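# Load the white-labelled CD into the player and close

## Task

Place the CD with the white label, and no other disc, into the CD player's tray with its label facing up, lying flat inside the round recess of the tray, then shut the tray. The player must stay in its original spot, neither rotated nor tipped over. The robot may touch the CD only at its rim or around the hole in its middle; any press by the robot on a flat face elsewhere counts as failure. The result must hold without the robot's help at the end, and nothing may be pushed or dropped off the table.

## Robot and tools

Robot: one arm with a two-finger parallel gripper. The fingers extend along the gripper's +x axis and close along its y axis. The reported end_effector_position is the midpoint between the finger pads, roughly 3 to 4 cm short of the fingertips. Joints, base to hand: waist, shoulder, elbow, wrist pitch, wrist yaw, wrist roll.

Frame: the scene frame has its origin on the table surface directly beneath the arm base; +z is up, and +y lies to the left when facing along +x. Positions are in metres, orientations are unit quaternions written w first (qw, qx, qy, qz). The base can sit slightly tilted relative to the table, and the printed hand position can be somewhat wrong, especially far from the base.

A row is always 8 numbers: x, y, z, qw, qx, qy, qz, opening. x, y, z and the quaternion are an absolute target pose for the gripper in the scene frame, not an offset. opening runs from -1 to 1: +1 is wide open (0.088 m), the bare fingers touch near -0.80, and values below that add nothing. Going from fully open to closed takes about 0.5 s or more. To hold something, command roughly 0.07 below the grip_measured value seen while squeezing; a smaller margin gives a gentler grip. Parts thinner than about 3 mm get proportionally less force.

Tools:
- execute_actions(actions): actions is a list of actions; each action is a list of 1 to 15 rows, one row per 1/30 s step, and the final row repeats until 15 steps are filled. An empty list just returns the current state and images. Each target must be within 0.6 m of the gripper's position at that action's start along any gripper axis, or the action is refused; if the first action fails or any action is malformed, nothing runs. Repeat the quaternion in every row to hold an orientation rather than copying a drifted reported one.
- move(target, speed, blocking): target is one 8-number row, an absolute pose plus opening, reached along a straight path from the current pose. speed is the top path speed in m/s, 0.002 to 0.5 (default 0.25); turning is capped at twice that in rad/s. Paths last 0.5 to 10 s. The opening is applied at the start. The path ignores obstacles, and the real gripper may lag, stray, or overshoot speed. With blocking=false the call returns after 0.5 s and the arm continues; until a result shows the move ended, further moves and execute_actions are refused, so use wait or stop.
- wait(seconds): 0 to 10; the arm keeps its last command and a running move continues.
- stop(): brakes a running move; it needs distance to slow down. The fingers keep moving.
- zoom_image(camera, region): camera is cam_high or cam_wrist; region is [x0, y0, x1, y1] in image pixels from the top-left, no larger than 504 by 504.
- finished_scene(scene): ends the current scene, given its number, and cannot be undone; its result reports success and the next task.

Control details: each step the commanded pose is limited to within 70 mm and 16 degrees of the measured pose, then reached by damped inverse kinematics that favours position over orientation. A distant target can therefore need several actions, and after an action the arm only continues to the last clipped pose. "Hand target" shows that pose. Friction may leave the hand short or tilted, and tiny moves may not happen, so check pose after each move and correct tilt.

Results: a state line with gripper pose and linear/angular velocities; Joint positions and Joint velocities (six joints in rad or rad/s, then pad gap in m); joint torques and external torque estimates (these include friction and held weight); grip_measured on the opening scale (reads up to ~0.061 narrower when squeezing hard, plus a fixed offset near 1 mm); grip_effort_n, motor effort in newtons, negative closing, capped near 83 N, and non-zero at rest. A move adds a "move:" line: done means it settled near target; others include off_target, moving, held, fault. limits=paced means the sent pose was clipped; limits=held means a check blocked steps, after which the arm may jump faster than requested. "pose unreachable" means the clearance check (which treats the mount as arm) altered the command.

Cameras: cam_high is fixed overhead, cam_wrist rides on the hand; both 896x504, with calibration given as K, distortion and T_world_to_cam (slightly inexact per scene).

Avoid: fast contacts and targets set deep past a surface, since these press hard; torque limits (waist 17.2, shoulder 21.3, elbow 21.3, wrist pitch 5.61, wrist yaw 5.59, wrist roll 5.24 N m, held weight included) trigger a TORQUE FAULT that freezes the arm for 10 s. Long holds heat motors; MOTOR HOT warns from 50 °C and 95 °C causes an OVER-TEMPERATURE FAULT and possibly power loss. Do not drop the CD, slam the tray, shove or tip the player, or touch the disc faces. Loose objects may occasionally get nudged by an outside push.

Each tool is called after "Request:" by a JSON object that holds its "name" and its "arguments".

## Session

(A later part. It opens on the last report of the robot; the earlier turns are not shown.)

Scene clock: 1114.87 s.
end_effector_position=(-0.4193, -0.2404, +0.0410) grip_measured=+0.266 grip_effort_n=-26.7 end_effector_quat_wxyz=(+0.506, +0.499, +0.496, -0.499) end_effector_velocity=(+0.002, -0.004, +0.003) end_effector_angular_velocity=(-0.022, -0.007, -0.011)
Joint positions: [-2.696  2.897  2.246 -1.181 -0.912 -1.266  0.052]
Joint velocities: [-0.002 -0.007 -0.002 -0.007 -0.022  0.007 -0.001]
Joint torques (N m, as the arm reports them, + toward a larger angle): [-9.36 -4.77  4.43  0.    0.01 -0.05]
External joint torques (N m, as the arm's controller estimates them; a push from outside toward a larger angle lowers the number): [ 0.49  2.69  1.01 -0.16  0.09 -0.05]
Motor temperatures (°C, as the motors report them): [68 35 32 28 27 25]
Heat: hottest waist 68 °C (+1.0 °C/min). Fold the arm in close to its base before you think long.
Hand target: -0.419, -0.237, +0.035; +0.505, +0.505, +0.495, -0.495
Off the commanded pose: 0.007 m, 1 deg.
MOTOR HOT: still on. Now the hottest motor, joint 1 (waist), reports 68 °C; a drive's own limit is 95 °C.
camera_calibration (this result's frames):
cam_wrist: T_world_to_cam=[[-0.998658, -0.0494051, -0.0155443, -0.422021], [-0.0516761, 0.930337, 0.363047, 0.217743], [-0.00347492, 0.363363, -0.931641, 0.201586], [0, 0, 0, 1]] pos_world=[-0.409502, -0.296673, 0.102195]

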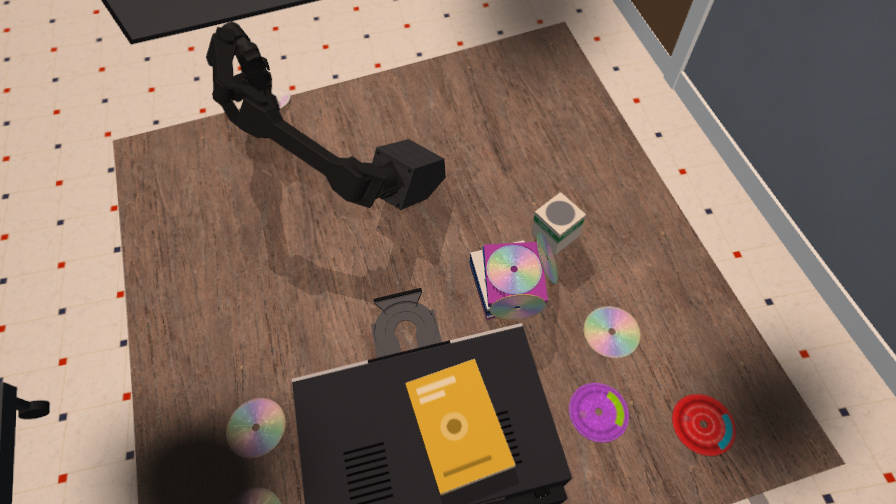

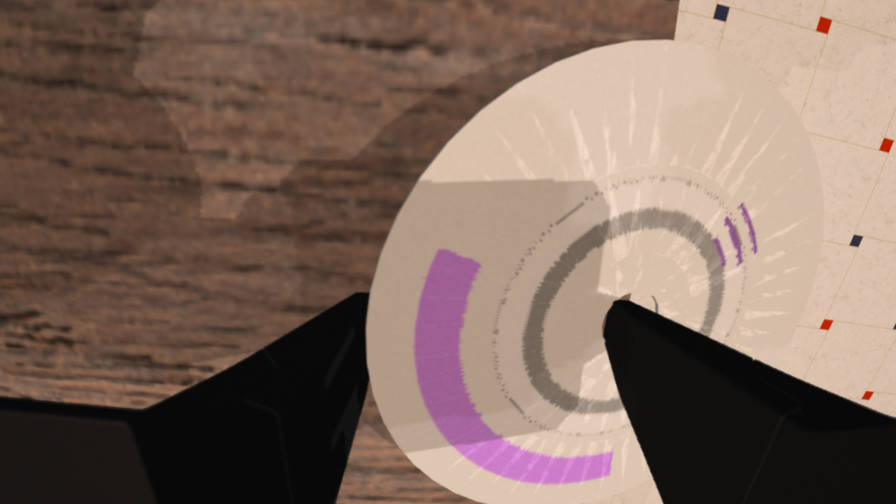

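Request:
{"name": "execute_actions", "arguments": {"actions": [[[-0.4155,-0.238,0.0355,0.509,0.509,0.491,-0.491,0.26]],[[-0.4135,-0.238,0.0355,0.511,0.511,0.489,-0.489,0.274]],[[-0.4135,-0.238,0.035,0.511,0.511,0.489,-0.489,0.281]],[[-0.4135,-0.238,0.035,0.511,0.511,0.489,-0.489,0.288]]]}}

Request:
{"name": "zoom_image", "arguments": {"camera": "cam_wrist", "region": [560,250,700,370]}}

Scene clock: 1125.43 s.
end_effector_position=(-0.4152, -0.2404, +0.0420) grip_measured=+0.285 grip_effort_n=12.8 end_effector_quat_wxyz=(+0.509, +0.504, +0.494, -0.492) end_effector_velocity=(+0.001, -0.001, +0.001) end_effector_angular_velocity=(-0.007, -0.005, -0.000)
Joint positions: [-2.696  2.9    2.259 -1.22  -0.912 -1.292  0.053]
Joint velocities: [-0.002 -0.002 -0.002 -0.007 -0.007 -0.007  0.   ]
Joint torques (N m, as the arm reports them, + toward a larger angle): [-9.22 -4.83  4.05 -0.25 -0.2  -0.04]
External joint torques (N m, as the arm's controller estimates them; a push from outside toward a larger angle lowers the number): [ 0.62  2.5   0.72 -0.37 -0.13 -0.04]
External joint torques at the end of the 1st action: [ 0.61  2.65  0.97 -0.47 -0.06 -0.11]
External joint torques at the end of the 2nd action: [ 0.75  2.58  0.89 -0.59 -0.13 -0.08]
External joint torques at the end of the 3rd action: [ 0.62  2.49  0.75 -0.4  -0.14 -0.04]
Motor temperatures (°C, as the motors report them): [68 35 32 28 27 25]
Heat: hottest waist 68 °C (+0.0 °C/min). Fold the arm in close to its base before you think long.
Hand target: -0.414, -0.238, +0.035; +0.511, +0.511, +0.489, -0.489
Off the commanded pose: 0.008 m, 1 deg.
MOTOR HOT: still on. Now the hottest motor, joint 1 (waist), reports 68 °C; a drive's own limit is 95 °C.
camera_calibration (this result's frames):
cam_wrist: T_world_to_cam=[[-0.998081, -0.0522718, -0.0331832, -0.417615], [-0.0608147, 0.928245, 0.366963, 0.213114], [0.0116204, 0.368277, -0.929643, 0.209893], [0, 0, 0, 1]] pos_world=[-0.406292, -0.29695, 0.103062]

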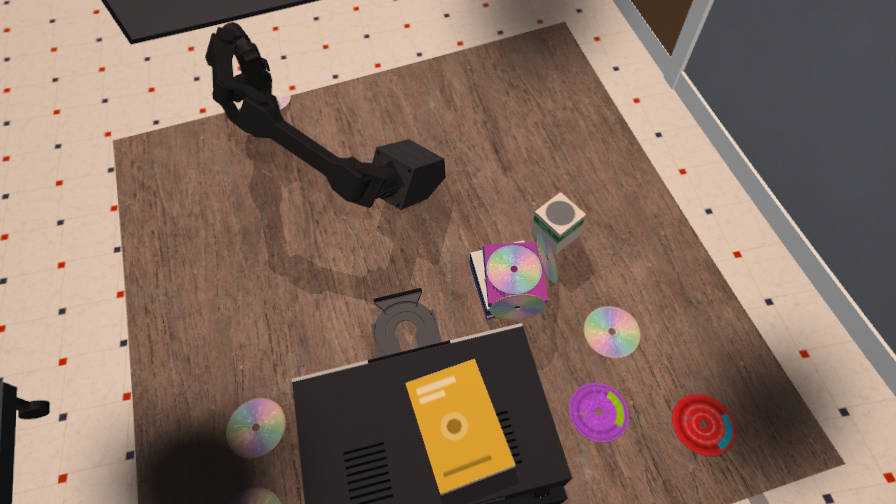

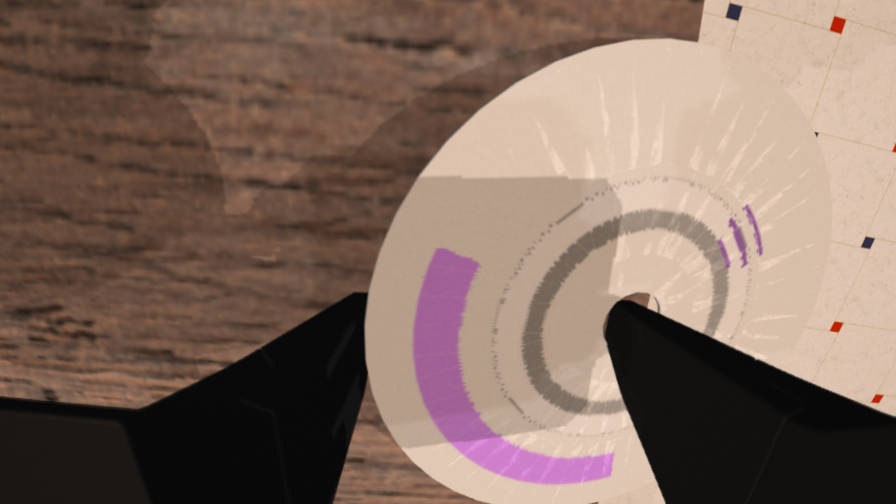

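Region (560, 250, 700, 370) of cam_wrist's 896x504 image, scaled by 3.600, with more detail than that image has; it fills the top 432 rows of this view, and the rest is white.

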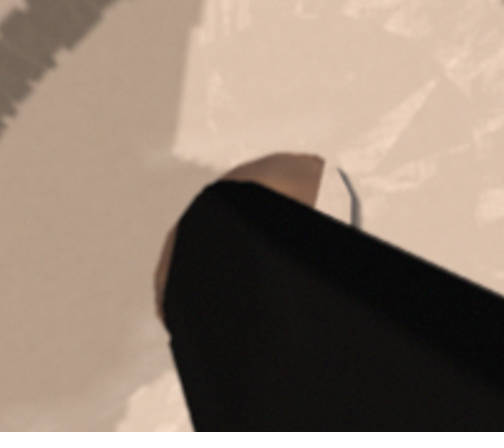

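Deeper now. Continue.

Request:
{"name": "execute_actions", "arguments": {"actions": [[[-0.4115,-0.238,0.035,0.513,0.513,0.487,-0.487,0.292]],[[-0.4095,-0.238,0.035,0.515,0.515,0.485,-0.485,0.297]],[[-0.4075,-0.238,0.035,0.517,0.517,0.483,-0.483,0.302]]]}}

Request:
{"name": "zoom_image", "arguments": {"camera": "cam_wrist", "region": [560,250,700,370]}}

Scene clock: 1134.87 s.
end_effector_position=(-0.4095, -0.2391, +0.0422) grip_measured=+0.299 grip_effort_n=12.8 end_effector_quat_wxyz=(+0.513, +0.511, +0.488, -0.486) end_effector_velocity=(+0.005, -0.003, +0.001) end_effector_angular_velocity=(-0.003, -0.014, -0.005)
Joint positions: [-2.696  2.901  2.26  -1.257 -0.914 -1.319  0.054]
Joint velocities: [ 0.002 -0.007 -0.002 -0.022 -0.007 -0.007 -0.   ]
Joint torques (N m, as the arm reports them, + toward a larger angle): [-9.01 -4.72  4.3  -0.38 -0.32 -0.1 ]
External joint torques (N m, as the arm's controller estimates them; a push from outside toward a larger angle lowers the number): [ 0.69  2.59  1.01 -0.46 -0.25 -0.09]
External joint torques at the end of the 1st action: [ 0.7   2.53  0.84 -0.46 -0.2  -0.07]
External joint torques at the end of the 2nd action: [ 0.66  2.66  0.88 -0.48 -0.24 -0.07]
Motor temperatures (°C, as the motors report them): [68 35 32 28 27 25]
Heat: hottest waist 68 °C (+1.0 °C/min). Fold the arm in close to its base before you think long.
Hand target: -0.407, -0.238, +0.035; +0.517, +0.517, +0.483, -0.483
Off the commanded pose: 0.008 m, 1 deg.
MOTOR HOT: still on. Now the hottest motor, joint 1 (waist), reports 68 °C; a drive's own limit is 95 °C.
camera_calibration (this result's frames):
cam_wrist: T_world_to_cam=[[-0.997188, -0.0500861, -0.0557399, -0.409997], [-0.0671923, 0.926934, 0.369159, 0.209179], [0.0331775, 0.371866, -0.927693, 0.219107], [0, 0, 0, 1]] pos_world=[-0.402058, -0.295908, 0.103191]

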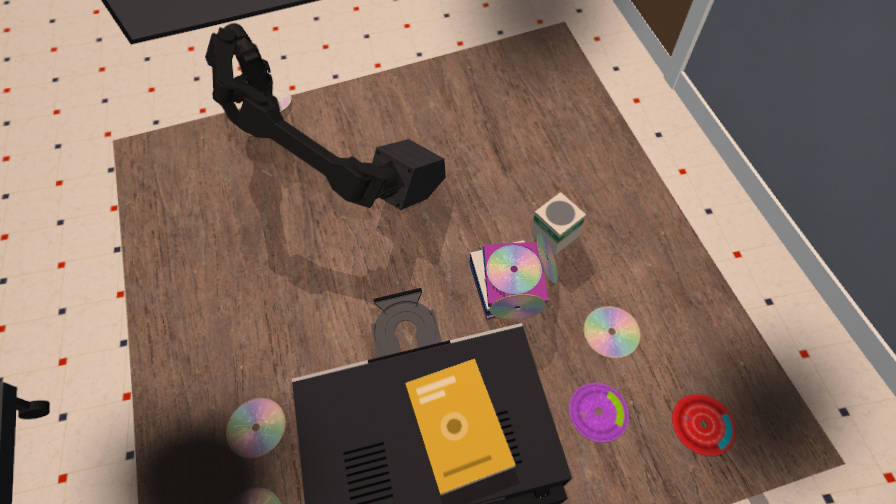

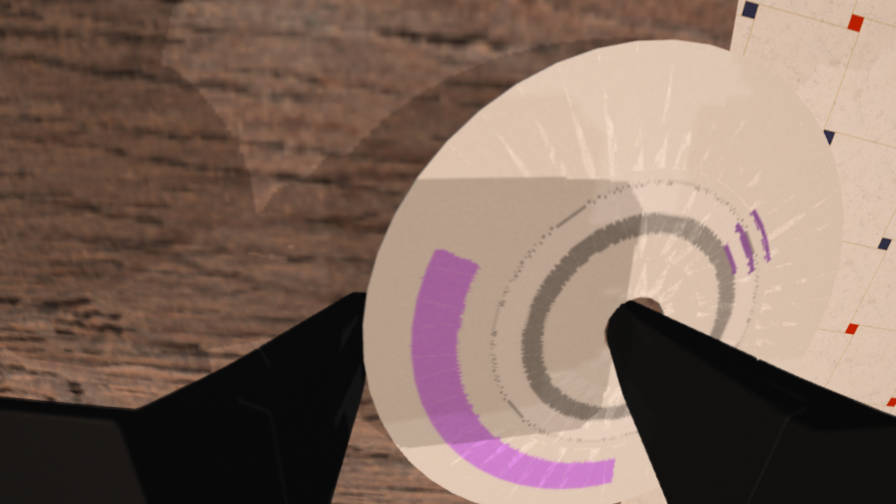

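Region (560, 250, 700, 370) of cam_wrist's 896x504 image, scaled by 3.600, with more detail than that image has; it fills the top 432 rows of this view, and the rest is white.

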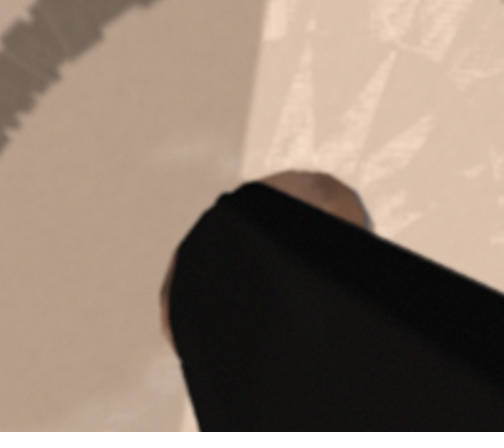

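Request:
{"name": "execute_actions", "arguments": {"actions": [[[-0.402,-0.239,0.037,0.517,0.517,0.483,-0.483,0.302]],[[-0.396,-0.240,0.038,0.517,0.517,0.483,-0.483,0.304]],[[-0.390,-0.241,0.039,0.517,0.517,0.483,-0.483,0.307]],[[-0.384,-0.241,0.039,0.517,0.517,0.483,-0.483,0.310]]]}}

Scene clock: 1142.00 s.
end_effector_position=(-0.3891, -0.2380, +0.0438) grip_measured=+0.308 grip_effort_n=10.0 end_effector_quat_wxyz=(+0.513, +0.513, +0.487, -0.486) end_effector_velocity=(-0.000, -0.000, -0.001) end_effector_angular_velocity=(+0.006, +0.005, +0.030)
Joint positions: [-2.692  2.789  2.067 -1.177 -0.917 -1.314  0.054]
Joint velocities: [ 0.002 -0.002 -0.002  0.007  0.007 -0.022 -0.   ]
Joint torques (N m, as the arm reports them, + toward a larger angle): [-8.43 -6.48  2.06 -0.05 -0.33  0.14]
External joint torques (N m, as the arm's controller estimates them; a push from outside toward a larger angle lowers the number): [ 0.98  0.4  -1.14 -0.15 -0.27  0.14]
External joint torques at the end of the 1st action: [ 0.9   0.7  -1.25 -0.19 -0.23 -0.04]
External joint torques at the end of the 2nd action: [ 0.97  0.63 -1.15 -0.1  -0.25  0.07]
External joint torques at the end of the 3rd action: [ 0.97  0.48 -1.31 -0.14 -0.25  0.09]
Motor temperatures (°C, as the motors report them): [68 35 32 28 27 25]
Heat: hottest waist 68 °C (+1.0 °C/min). Fold the arm in close to its base before you think long.
Hand target: -0.384, -0.241, +0.039; +0.517, +0.517, +0.483, -0.483
Off the commanded pose: 0.008 m, 1 deg.
MOTOR HOT: still on. Now the hottest motor, joint 1 (waist), reports 68 °C; a drive's own limit is 95 °C.
camera_calibration (this result's frames):
cam_wrist: T_world_to_cam=[[-0.997125, -0.0472484, -0.0592439, -0.388678], [-0.0658547, 0.927087, 0.369016, 0.209563], [0.0374888, 0.371857, -0.927533, 0.221253], [0, 0, 0, 1]] pos_world=[-0.382054, -0.294922, 0.10486]

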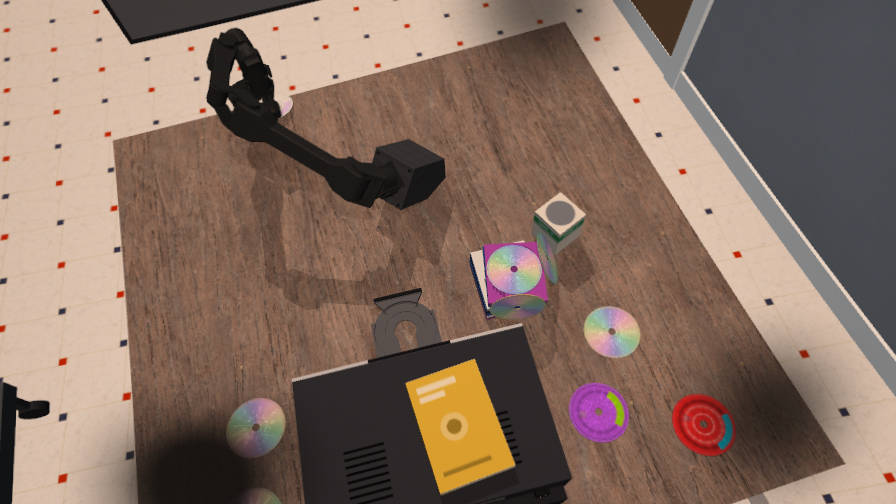

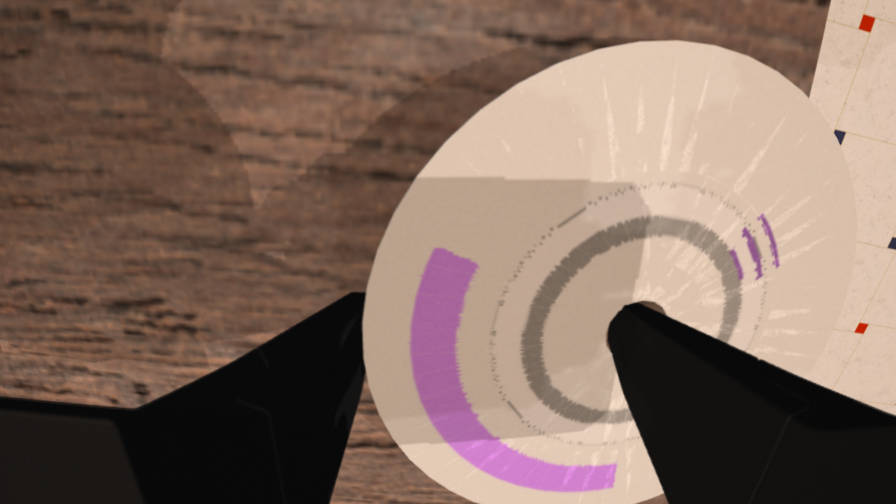

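Request:
{"name": "execute_actions", "arguments": {"actions": [[[-0.386,-0.241,0.042,0.517,0.517,0.483,-0.483,0.275]],[[-0.384,-0.241,0.052,0.512,0.512,0.488,-0.488,0.275]],[[-0.375,-0.243,0.065,0.505,0.505,0.495,-0.495,0.275]]]}}

Request:
{"name": "move", "arguments": {"target": [-0.2,-0.27,0.075,0.4775,0.4775,0.5225,-0.5225,0.275], "speed": 0.12}}

Scene clock: 1150.60 s.
end_effector_position=(-0.3751, -0.2437, +0.0620) grip_measured=+0.278 grip_effort_n=-18.4 end_effector_quat_wxyz=(+0.508, +0.506, +0.493, -0.493) end_effector_velocity=(+0.003, +0.010, -0.005) end_effector_angular_velocity=(+0.011, -0.013, -0.015)
Joint positions: [-2.709  2.687  1.958 -1.149 -0.907 -1.309  0.053]
Joint velocities: [-0.002  0.002 -0.032  0.007  0.007 -0.007 -0.   ]
Joint torques (N m, as the arm reports them, + toward a larger angle): [-9.67 -6.55  2.93  0.4   0.06  0.12]
External joint torques (N m, as the arm's controller estimates them; a push from outside toward a larger angle lowers the number): [-0.41  0.2  -0.39  0.24  0.12  0.12]
External joint torques at the end of the 1st action: [ 0.55  1.35  1.11 -0.44 -0.22 -0.09]
External joint torques at the end of the 2nd action: [-0.72 -0.06 -0.49  0.17  0.08 -0.03]
Motor temperatures (°C, as the motors report them): [68 36 31 28 27 25]
Heat: hottest waist 68 °C (+1.0 °C/min). Fold the arm in close to its base before you think long.
Hand target: -0.375, -0.243, +0.065; +0.505, +0.505, +0.495, -0.495
Off the commanded pose: 0.003 m, 0 deg.
MOTOR HOT: still on. Now the hottest motor, joint 1 (waist), reports 68 °C; a drive's own limit is 95 °C.
camera_calibration (this result's frames):
cam_wrist: T_world_to_cam=[[-0.998244, -0.0490198, -0.0332512, -0.376359], [-0.0578331, 0.927925, 0.368253, 0.212275], [0.0128029, 0.36953, -0.929131, 0.229896], [0, 0, 0, 1]] pos_world=[-0.366365, -0.300378, 0.122918]

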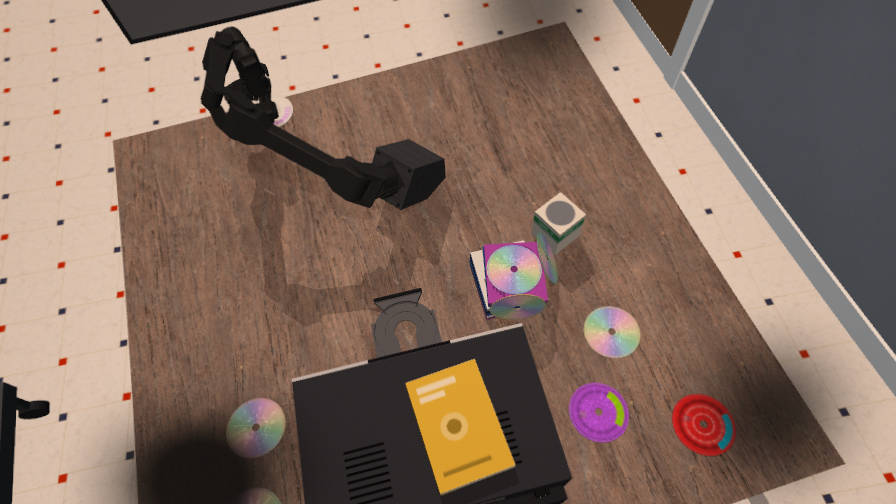

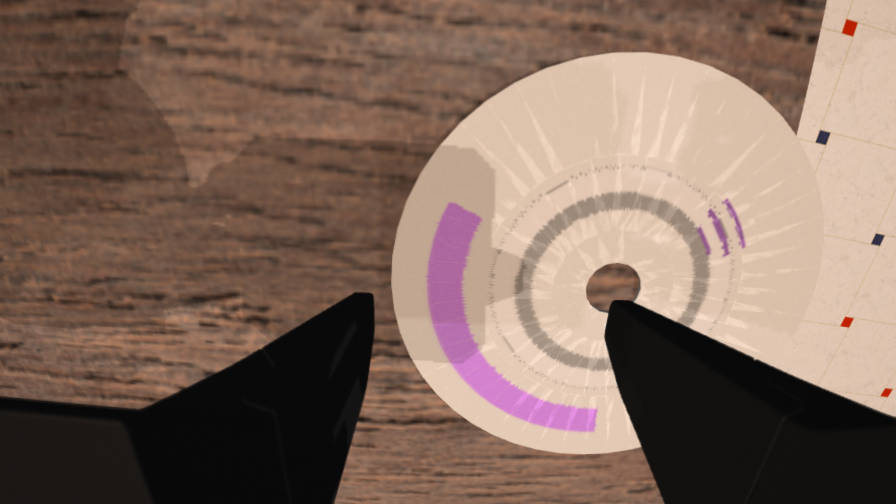

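Scene clock: 1152.53 s.
end_effector_position=(-0.2017, -0.2705, +0.0748) grip_measured=+0.278 grip_effort_n=-18.8 end_effector_quat_wxyz=(+0.479, +0.477, +0.520, -0.523) end_effector_velocity=(+0.004, +0.002, +0.000) end_effector_angular_velocity=(-0.003, -0.009, -0.003)
Joint positions: [-2.577  1.874  1.059 -0.73  -0.879 -0.964  0.053]
Joint velocities: [-0.002 -0.007 -0.012 -0.007 -0.007 -0.007 -0.   ]
Joint torques (N m, as the arm reports them, + toward a larger angle): [-6.1  -4.15  2.53  0.48  0.12  0.1 ]
External joint torques (N m, as the arm's controller estimates them; a push from outside toward a larger angle lowers the number): [-0.03 -0.25 -0.48  0.22  0.14  0.09]
Motor temperatures (°C, as the motors report them): [67 36 31 28 27 25]
Heat: hottest waist 67 °C (+0.0 °C/min). Fold the arm in close to its base before you think long.
Hand target: -0.200, -0.270, +0.075; +0.477, +0.476, +0.522, -0.523
Off the commanded pose: 0.002 m, 0 deg.
MOTOR HOT: still on. Now the hottest motor, joint 1 (waist), reports 67 °C; a drive's own limit is 95 °C.
move: done
camera_calibration (this result's frames):
cam_wrist: T_world_to_cam=[[-0.995641, -0.0450992, 0.081641, -0.211138], [-0.0117939, 0.929174, 0.369454, 0.252], [-0.0925208, 0.366881, -0.925656, 0.227253], [0, 0, 0, 1]] pos_world=[-0.18622, -0.327048, 0.134494]

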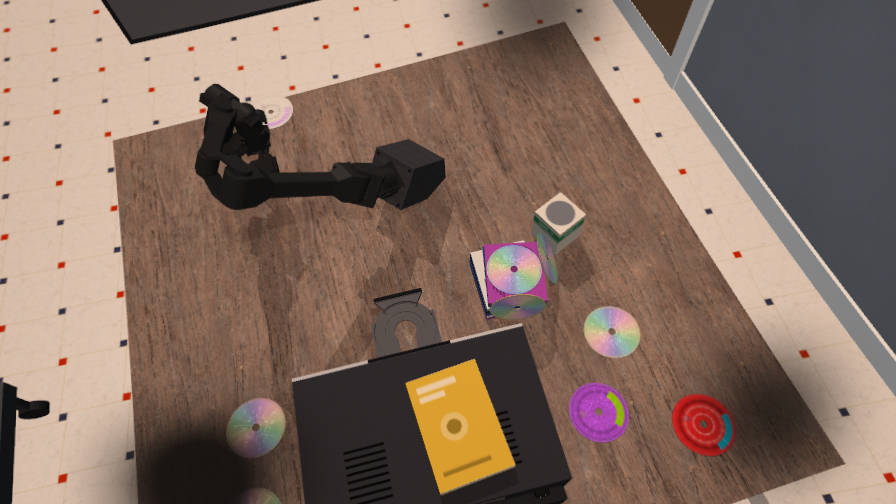

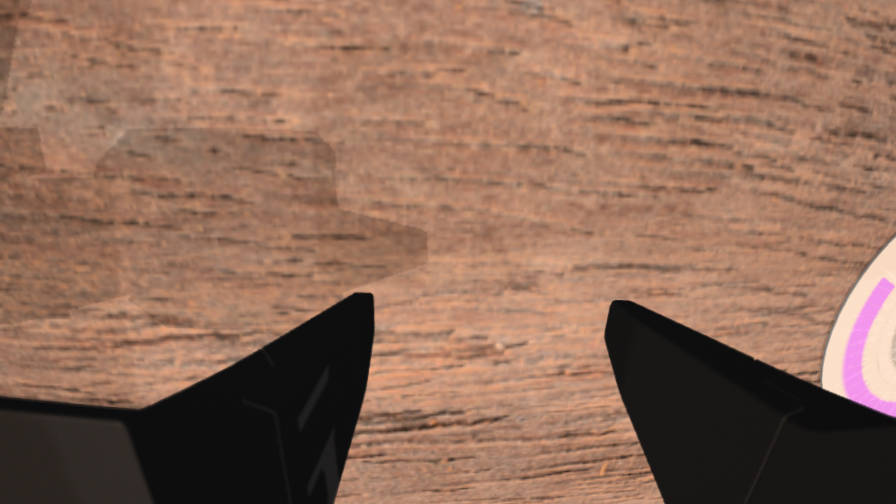

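Request:
{"name": "move", "arguments": {"target": [-0.376,-0.241,0.056,0.5,0.5,0.5,-0.5,0.44], "speed": 0.15}}

Request:
{"name": "execute_actions", "arguments": {"actions": [[[-0.375,-0.242,0.050,0.5,0.5,0.5,-0.5,0.44]],[[-0.375,-0.242,0.046,0.5,0.5,0.5,-0.5,0.44]]]}}

Scene clock: 1158.50 s.
end_effector_position=(-0.3734, -0.2424, +0.0551) grip_measured=+0.437 grip_effort_n=16.5 end_effector_quat_wxyz=(+0.499, +0.502, +0.502, -0.497) end_effector_velocity=(+0.002, +0.006, -0.002) end_effector_angular_velocity=(+0.012, -0.015, -0.004)
Joint positions: [-2.694  2.652  1.884 -1.058 -0.893 -1.259  0.06 ]
Joint velocities: [-0.002  0.012  0.002 -0.022  0.007 -0.022  0.   ]
Joint torques (N m, as the arm reports them, + toward a larger angle): [-9.68 -4.65  4.96  0.   -0.26 -0.12]
External joint torques (N m, as the arm's controller estimates them; a push from outside toward a larger angle lowers the number): [-0.53  1.96  1.68 -0.16 -0.21 -0.12]
Motor temperatures (°C, as the motors report them): [66 36 31 28 27 25]
Heat: hottest waist 66 °C (-1.0 °C/min). Fold the arm in close to its base before you think long.
Hand target: -0.376, -0.241, +0.056; +0.500, +0.501, +0.500, -0.499
Off the commanded pose: 0.003 m, 1 deg.
MOTOR HOT: still on. Now the hottest motor, joint 1 (waist), reports 66 °C; a drive's own limit is 95 °C.
move: done
camera_calibration (this result's frames):
cam_wrist: T_world_to_cam=[[-0.998796, -0.0483673, -0.00821823, -0.376253], [-0.0478591, 0.923723, 0.38006, 0.215762], [-0.0107911, 0.379996, -0.924925, 0.21653], [0, 0, 0, 1]] pos_world=[-0.363137, -0.299783, 0.115179]

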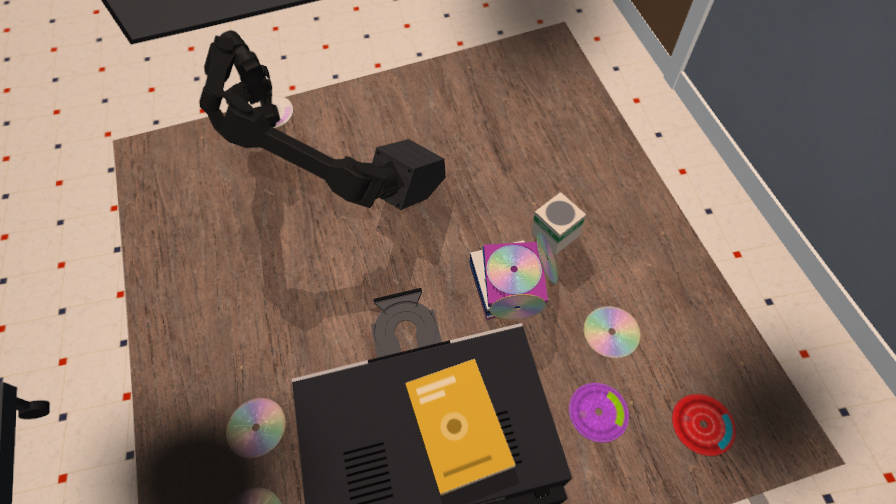

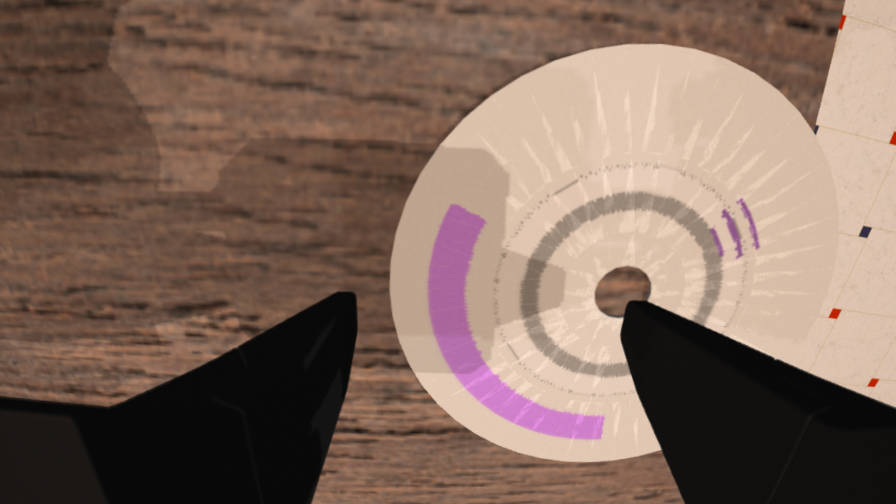

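Scene clock: 1159.50 s.
end_effector_position=(-0.3758, -0.2451, +0.0484) grip_measured=+0.437 grip_effort_n=16.0 end_effector_quat_wxyz=(+0.500, +0.496, +0.506, -0.498) end_effector_velocity=(+0.002, -0.000, +0.001) end_effector_angular_velocity=(-0.006, -0.005, +0.000)
Joint positions: [-2.68   2.652  1.873 -1.012 -0.898 -1.234  0.06 ]
Joint velocities: [-0.002 -0.002 -0.002 -0.007 -0.007 -0.007 -0.   ]
Joint torques (N m, as the arm reports them, + toward a larger angle): [-9.35 -4.98  2.64  0.34 -0.26  0.14]
External joint torques (N m, as the arm's controller estimates them; a push from outside toward a larger angle lowers the number): [-0.17  1.7  -0.63  0.16 -0.2   0.14]
External joint torques at the end of the 1st action: [-0.16  1.38 -0.64  0.19 -0.21  0.16]
Motor temperatures (°C, as the motors report them): [66 36 31 28 27 25]
Heat: hottest waist 66 °C (-2.0 °C/min). Fold the arm in close to its base before you think long.
Hand target: -0.375, -0.242, +0.046; +0.500, +0.500, +0.500, -0.500
Off the commanded pose: 0.004 m, 1 deg.
MOTOR HOT: still on. Now the hottest motor, joint 1 (waist), reports 66 °C; a drive's own limit is 95 °C.
camera_calibration (this result's frames):
cam_wrist: T_world_to_cam=[[-0.998286, -0.0584942, 0.00163124, -0.381569], [-0.0535943, 0.925144, 0.375815, 0.219133], [-0.0234921, 0.375083, -0.926693, 0.205449], [0, 0, 0, 1]] pos_world=[-0.364345, -0.30211, 0.108657]

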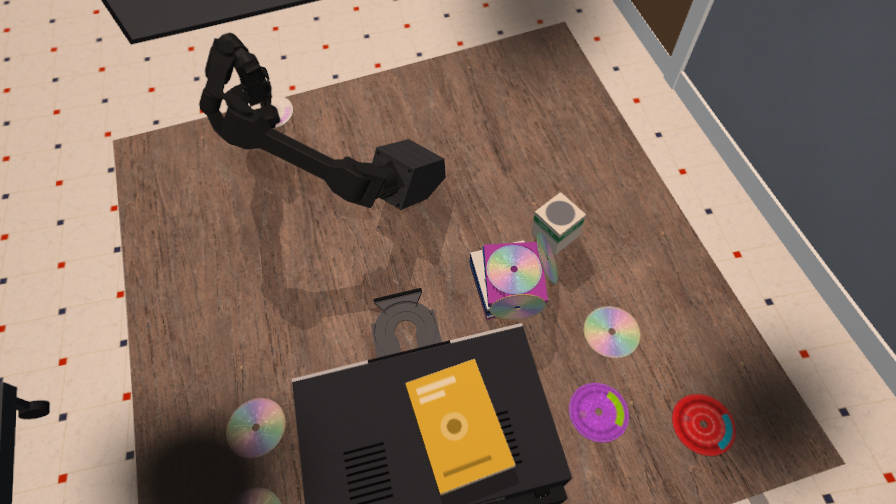

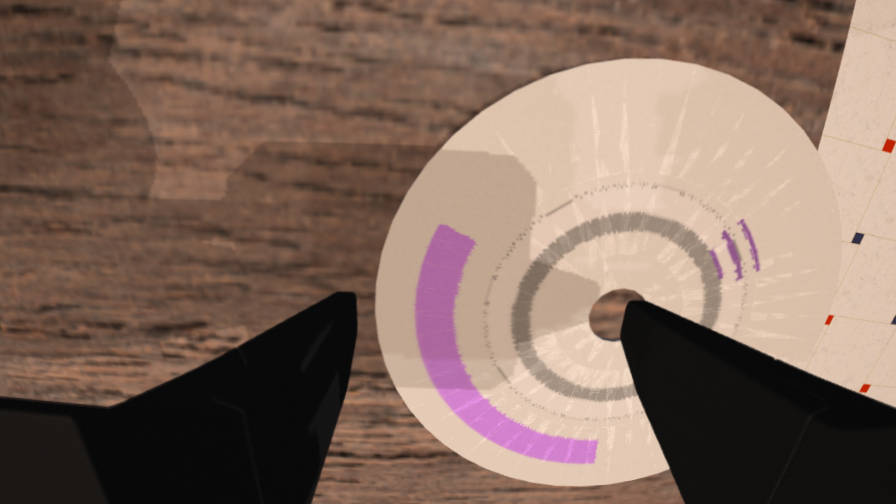

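Need measured y≈−.241.

Request:
{"name": "execute_actions", "arguments": {"actions": [[[-0.375,-0.2375,0.043,0.502,0.502,0.498,-0.498,0.43]],[[-0.375,-0.2375,0.041,0.502,0.502,0.498,-0.498,0.43]]]}}

Scene clock: 1164.03 s.
end_effector_position=(-0.3759, -0.2413, +0.0443) grip_measured=+0.433 grip_effort_n=-18.4 end_effector_quat_wxyz=(+0.502, +0.497, +0.504, -0.496) end_effector_velocity=(+0.001, -0.001, +0.000) end_effector_angular_velocity=(+0.009, -0.001, +0.007)
Joint positions: [-2.679  2.661  1.864 -1.002 -0.901 -1.239  0.06 ]
Joint velocities: [ 0.002 -0.002  0.002 -0.007  0.007 -0.007 -0.   ]
Joint torques (N m, as the arm reports them, + toward a larger angle): [-9.26 -4.77  2.61  0.33 -0.26  0.09]
External joint torques (N m, as the arm's controller estimates them; a push from outside toward a larger angle lowers the number): [-0.16  1.92 -0.65  0.15 -0.21  0.09]
External joint torques at the end of the 1st action: [-0.25  2.1  -0.53  0.16 -0.2  -0.09]
Motor temperatures (°C, as the motors report them): [66 36 31 28 27 25]
Heat: hottest waist 66 °C (-2.0 °C/min). Fold the arm in close to its base before you think long.
Hand target: -0.375, -0.238, +0.041; +0.502, +0.502, +0.498, -0.498
Off the commanded pose: 0.005 m, 1 deg.
MOTOR HOT: still on. Now the hottest motor, joint 1 (waist), reports 66 °C; a drive's own limit is 95 °C.
camera_calibration (this result's frames):
cam_wrist: T_world_to_cam=[[-0.998249, -0.0589846, -0.00435312, -0.381313], [-0.0563134, 0.92538, 0.374835, 0.216197], [-0.0180812, 0.374424, -0.927081, 0.202132], [0, 0, 0, 1]] pos_world=[-0.364816, -0.298239, 0.104695]

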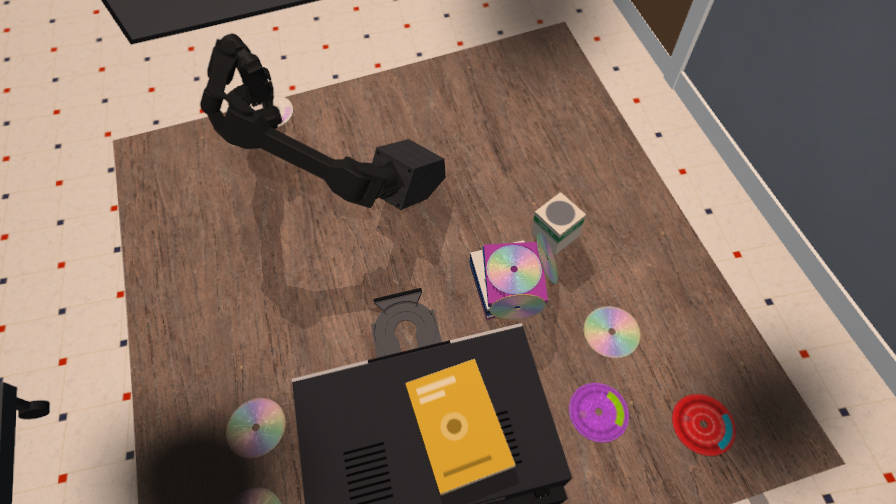

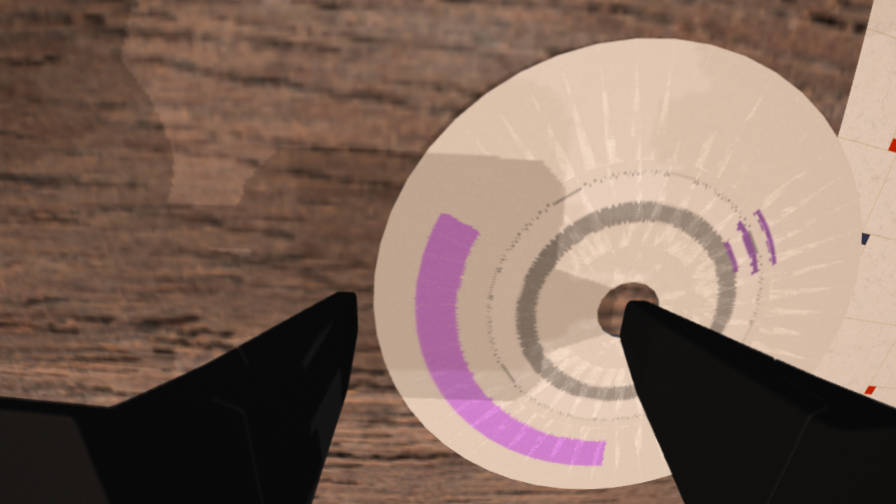

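Request:
{"name": "execute_actions", "arguments": {"actions": []}}

Scene clock: 1193.47 s.
end_effector_position=(-0.3759, -0.2413, +0.0443) grip_measured=+0.433 grip_effort_n=-18.8 end_effector_quat_wxyz=(+0.502, +0.497, +0.504, -0.496) end_effector_velocity=(+0.002, +0.002, +0.002) end_effector_angular_velocity=(-0.006, -0.011, +0.000)
Joint positions: [-2.679  2.661  1.864 -1.002 -0.901 -1.239  0.06 ]
Joint velocities: [-0.007  0.002  0.002 -0.022 -0.007 -0.022 -0.001]
Joint torques (N m, as the arm reports them, + toward a larger angle): [-9.26 -4.78  2.61  0.35 -0.26  0.09]
External joint torques (N m, as the arm's controller estimates them; a push from outside toward a larger angle lowers the number): [-0.02  1.86 -0.61  0.18 -0.21  0.09]
Motor temperatures (°C, as the motors report them): [69 35 31 28 27 25]
Heat: hottest waist 69 °C (+0.0 °C/min). Fold the arm in close to its base before you think long.
Hand target: -0.375, -0.238, +0.041; +0.502, +0.502, +0.498, -0.498
Off the commanded pose: 0.005 m, 1 deg.
MOTOR HOT: still on. Now the hottest motor, joint 1 (waist), reports 69 °C; a drive's own limit is 95 °C.
camera_calibration (this result's frames):
cam_wrist: T_world_to_cam=[[-0.998249, -0.0589846, -0.00435312, -0.381313], [-0.0563134, 0.92538, 0.374835, 0.216197], [-0.0180812, 0.374424, -0.927081, 0.202132], [0, 0, 0, 1]] pos_world=[-0.364816, -0.298239, 0.104695]

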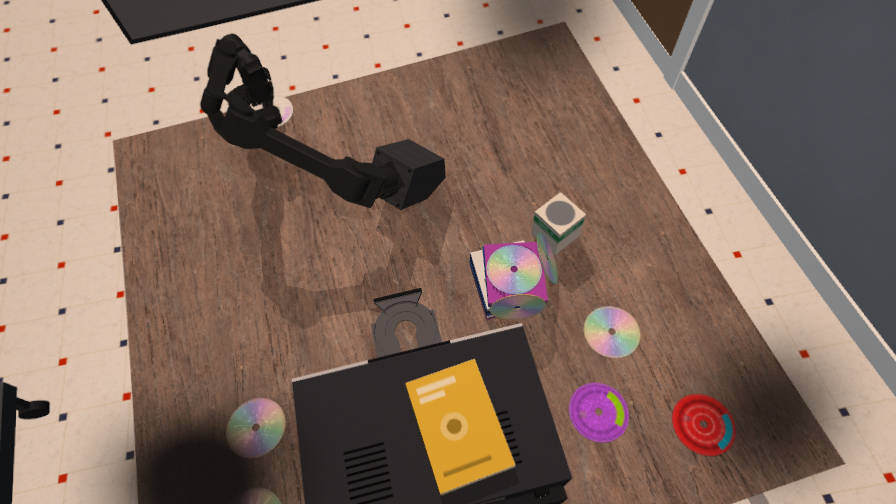

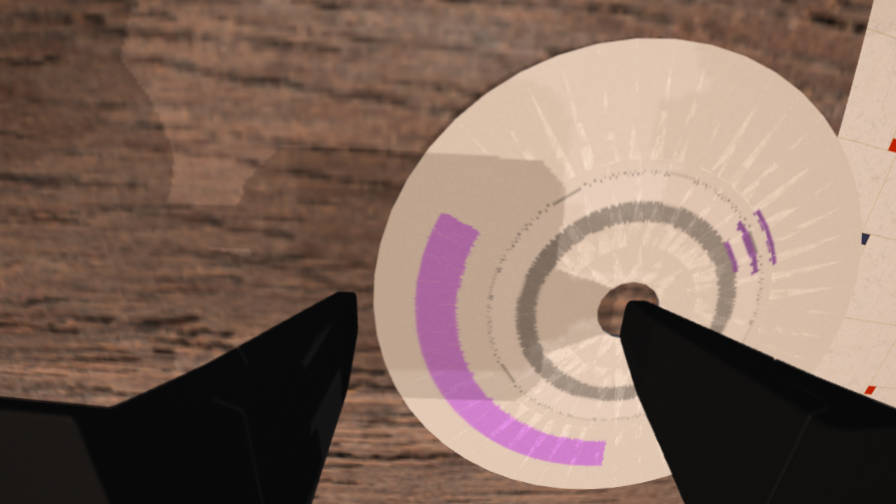

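Request:
{"name": "execute_actions", "arguments": {"actions": [[[-0.375,-0.2375,0.038,0.503,0.503,0.497,-0.497,0.40]],[[-0.375,-0.237,0.035,0.503,0.503,0.497,-0.497,0.36]],[[-0.376,-0.237,0.035,0.503,0.503,0.497,-0.497,0.315]],[[-0.381,-0.237,0.035,0.503,0.503,0.497,-0.497,0.305]],[[-0.387,-0.237,0.035,0.503,0.503,0.497,-0.497,0.305]],[[-0.393,-0.237,0.035,0.503,0.503,0.497,-0.497,0.305]]]}}

Request:
{"name": "execute_actions", "arguments": {"actions": [[[-0.399,-0.237,0.035,0.503,0.503,0.497,-0.497,0.305]],[[-0.405,-0.237,0.035,0.503,0.503,0.497,-0.497,0.305]],[[-0.410,-0.237,0.035,0.503,0.503,0.497,-0.497,0.305]]]}}

Scene clock: 1202.80 s.
end_effector_position=(-0.3912, -0.2404, +0.0400) grip_measured=+0.308 grip_effort_n=-16.0 end_effector_quat_wxyz=(+0.502, +0.500, +0.498, -0.499) end_effector_velocity=(+0.004, -0.003, +0.001) end_effector_angular_velocity=(-0.031, -0.023, -0.026)
Joint positions: [-2.681  2.74   1.976 -1.046 -0.909 -1.236  0.054]
Joint velocities: [-0.002  0.002  0.002 -0.022 -0.037  0.007 -0.   ]
Joint torques (N m, as the arm reports them, + toward a larger angle): [-9.21 -4.16  4.53  0.3  -0.09 -0.1 ]
External joint torques (N m, as the arm's controller estimates them; a push from outside toward a larger angle lowers the number): [ 0.19  2.77  1.26  0.15 -0.03 -0.1 ]
External joint torques at the end of the 2nd action: [ 0.17  1.95 -0.76  0.34 -0.22  0.11]
External joint torques at the end of the 3rd action: [ 0.01  2.26  0.02 -0.11 -0.21  0.09]
External joint torques at the end of the 4th action: [ 0.19  2.88  1.51  0.11 -0.08 -0.04]
External joint torques at the end of the 5th action: [ 0.19  2.75  1.61  0.13 -0.05 -0.06]
Motor temperatures (°C, as the motors report them): [69 35 31 28 27 25]
Heat: hottest waist 69 °C (+1.0 °C/min). Fold the arm in close to its base before you think long.
Hand target: -0.393, -0.237, +0.035; +0.503, +0.503, +0.497, -0.497
Off the commanded pose: 0.006 m, 0 deg.
MOTOR HOT: still on. Now the hottest motor, joint 1 (waist), reports 69 °C; a drive's own limit is 95 °C.
camera_calibration (this result's frames):
cam_wrist: T_world_to_cam=[[-0.998838, -0.0468928, -0.0110856, -0.393622], [-0.0476738, 0.928292, 0.368784, 0.220456], [-0.00700262, 0.368884, -0.929449, 0.200607], [0, 0, 0, 1]] pos_world=[-0.381251, -0.297106, 0.10079]

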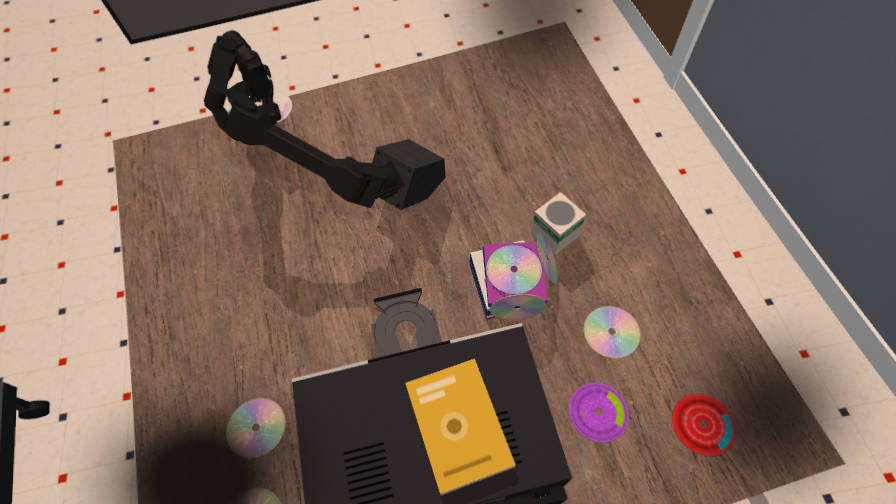

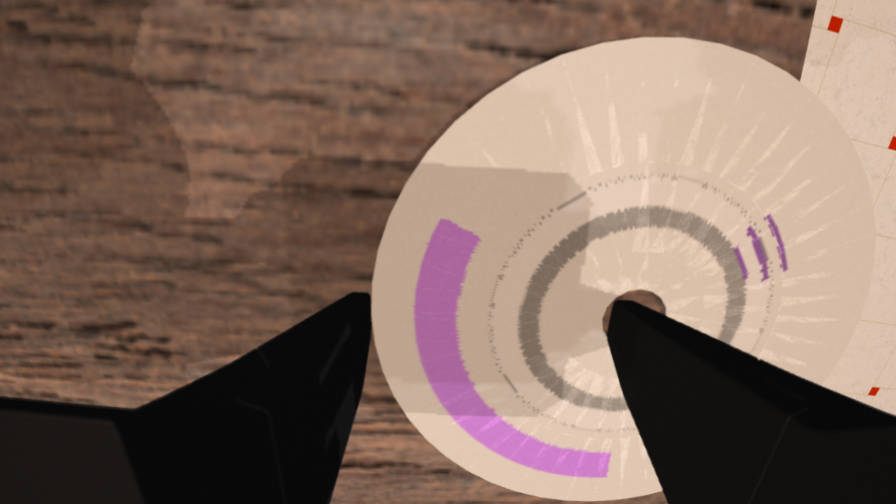

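Scene clock: 1204.30 s.
end_effector_position=(-0.4084, -0.2410, +0.0404) grip_measured=+0.308 grip_effort_n=-16.0 end_effector_quat_wxyz=(+0.503, +0.500, +0.498, -0.500) end_effector_velocity=(+0.001, +0.001, -0.000) end_effector_angular_velocity=(-0.006, -0.008, +0.011)
Joint positions: [-2.689  2.827  2.125 -1.116 -0.909 -1.248  0.054]
Joint velocities: [-0.002  0.002 -0.002 -0.007 -0.007 -0.022 -0.   ]
Joint torques (N m, as the arm reports them, + toward a larger angle): [-9.46 -4.08  4.84  0.26 -0.04 -0.08]
External joint torques (N m, as the arm's controller estimates them; a push from outside toward a larger angle lowers the number): [ 0.23  3.06  1.52  0.09  0.02 -0.08]
External joint torques at the end of the 1st action: [ 0.32  2.9   1.5   0.18 -0.02 -0.14]
External joint torques at the end of the 2nd action: [ 0.22  2.94  1.48  0.13  0.   -0.07]
Motor temperatures (°C, as the motors report them): [69 35 31 28 27 25]
Heat: hottest waist 69 °C (+1.0 °C/min). Fold the arm in close to its base before you think long.
Hand target: -0.410, -0.237, +0.035; +0.503, +0.503, +0.497, -0.497
Off the commanded pose: 0.007 m, 0 deg.
MOTOR HOT: still on. Now the hottest motor, joint 1 (waist), reports 69 °C; a drive's own limit is 95 °C.
camera_calibration (this result's frames):
cam_wrist: T_world_to_cam=[[-0.998809, -0.047556, -0.0109373, -0.410944], [-0.0482498, 0.92898, 0.366971, 0.220022], [-0.00729115, 0.367062, -0.930168, 0.200484], [0, 0, 0, 1]] pos_world=[-0.398377, -0.297529, 0.101247]

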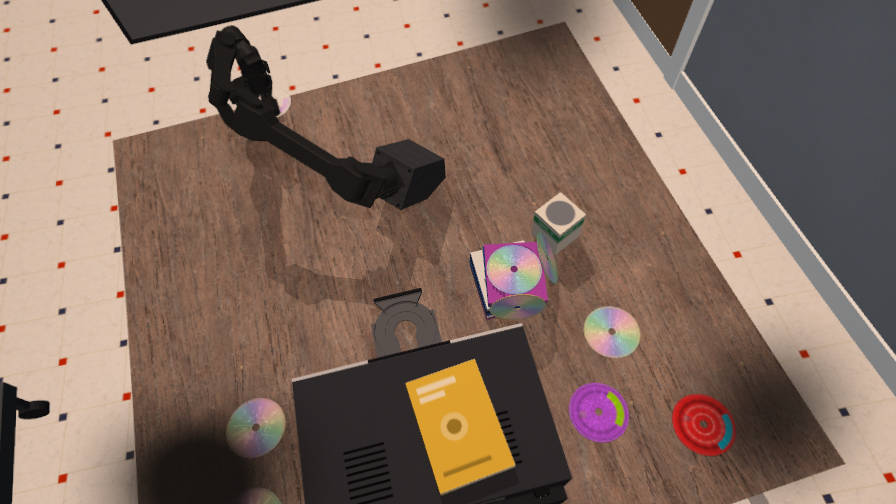

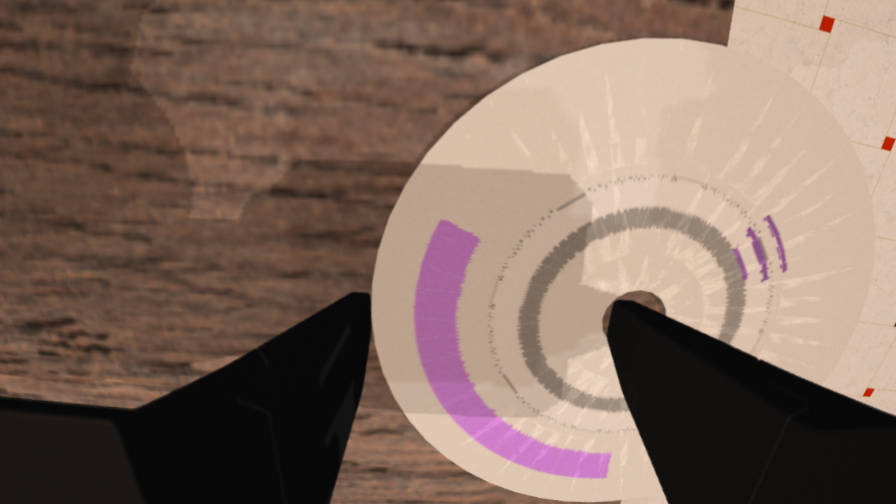

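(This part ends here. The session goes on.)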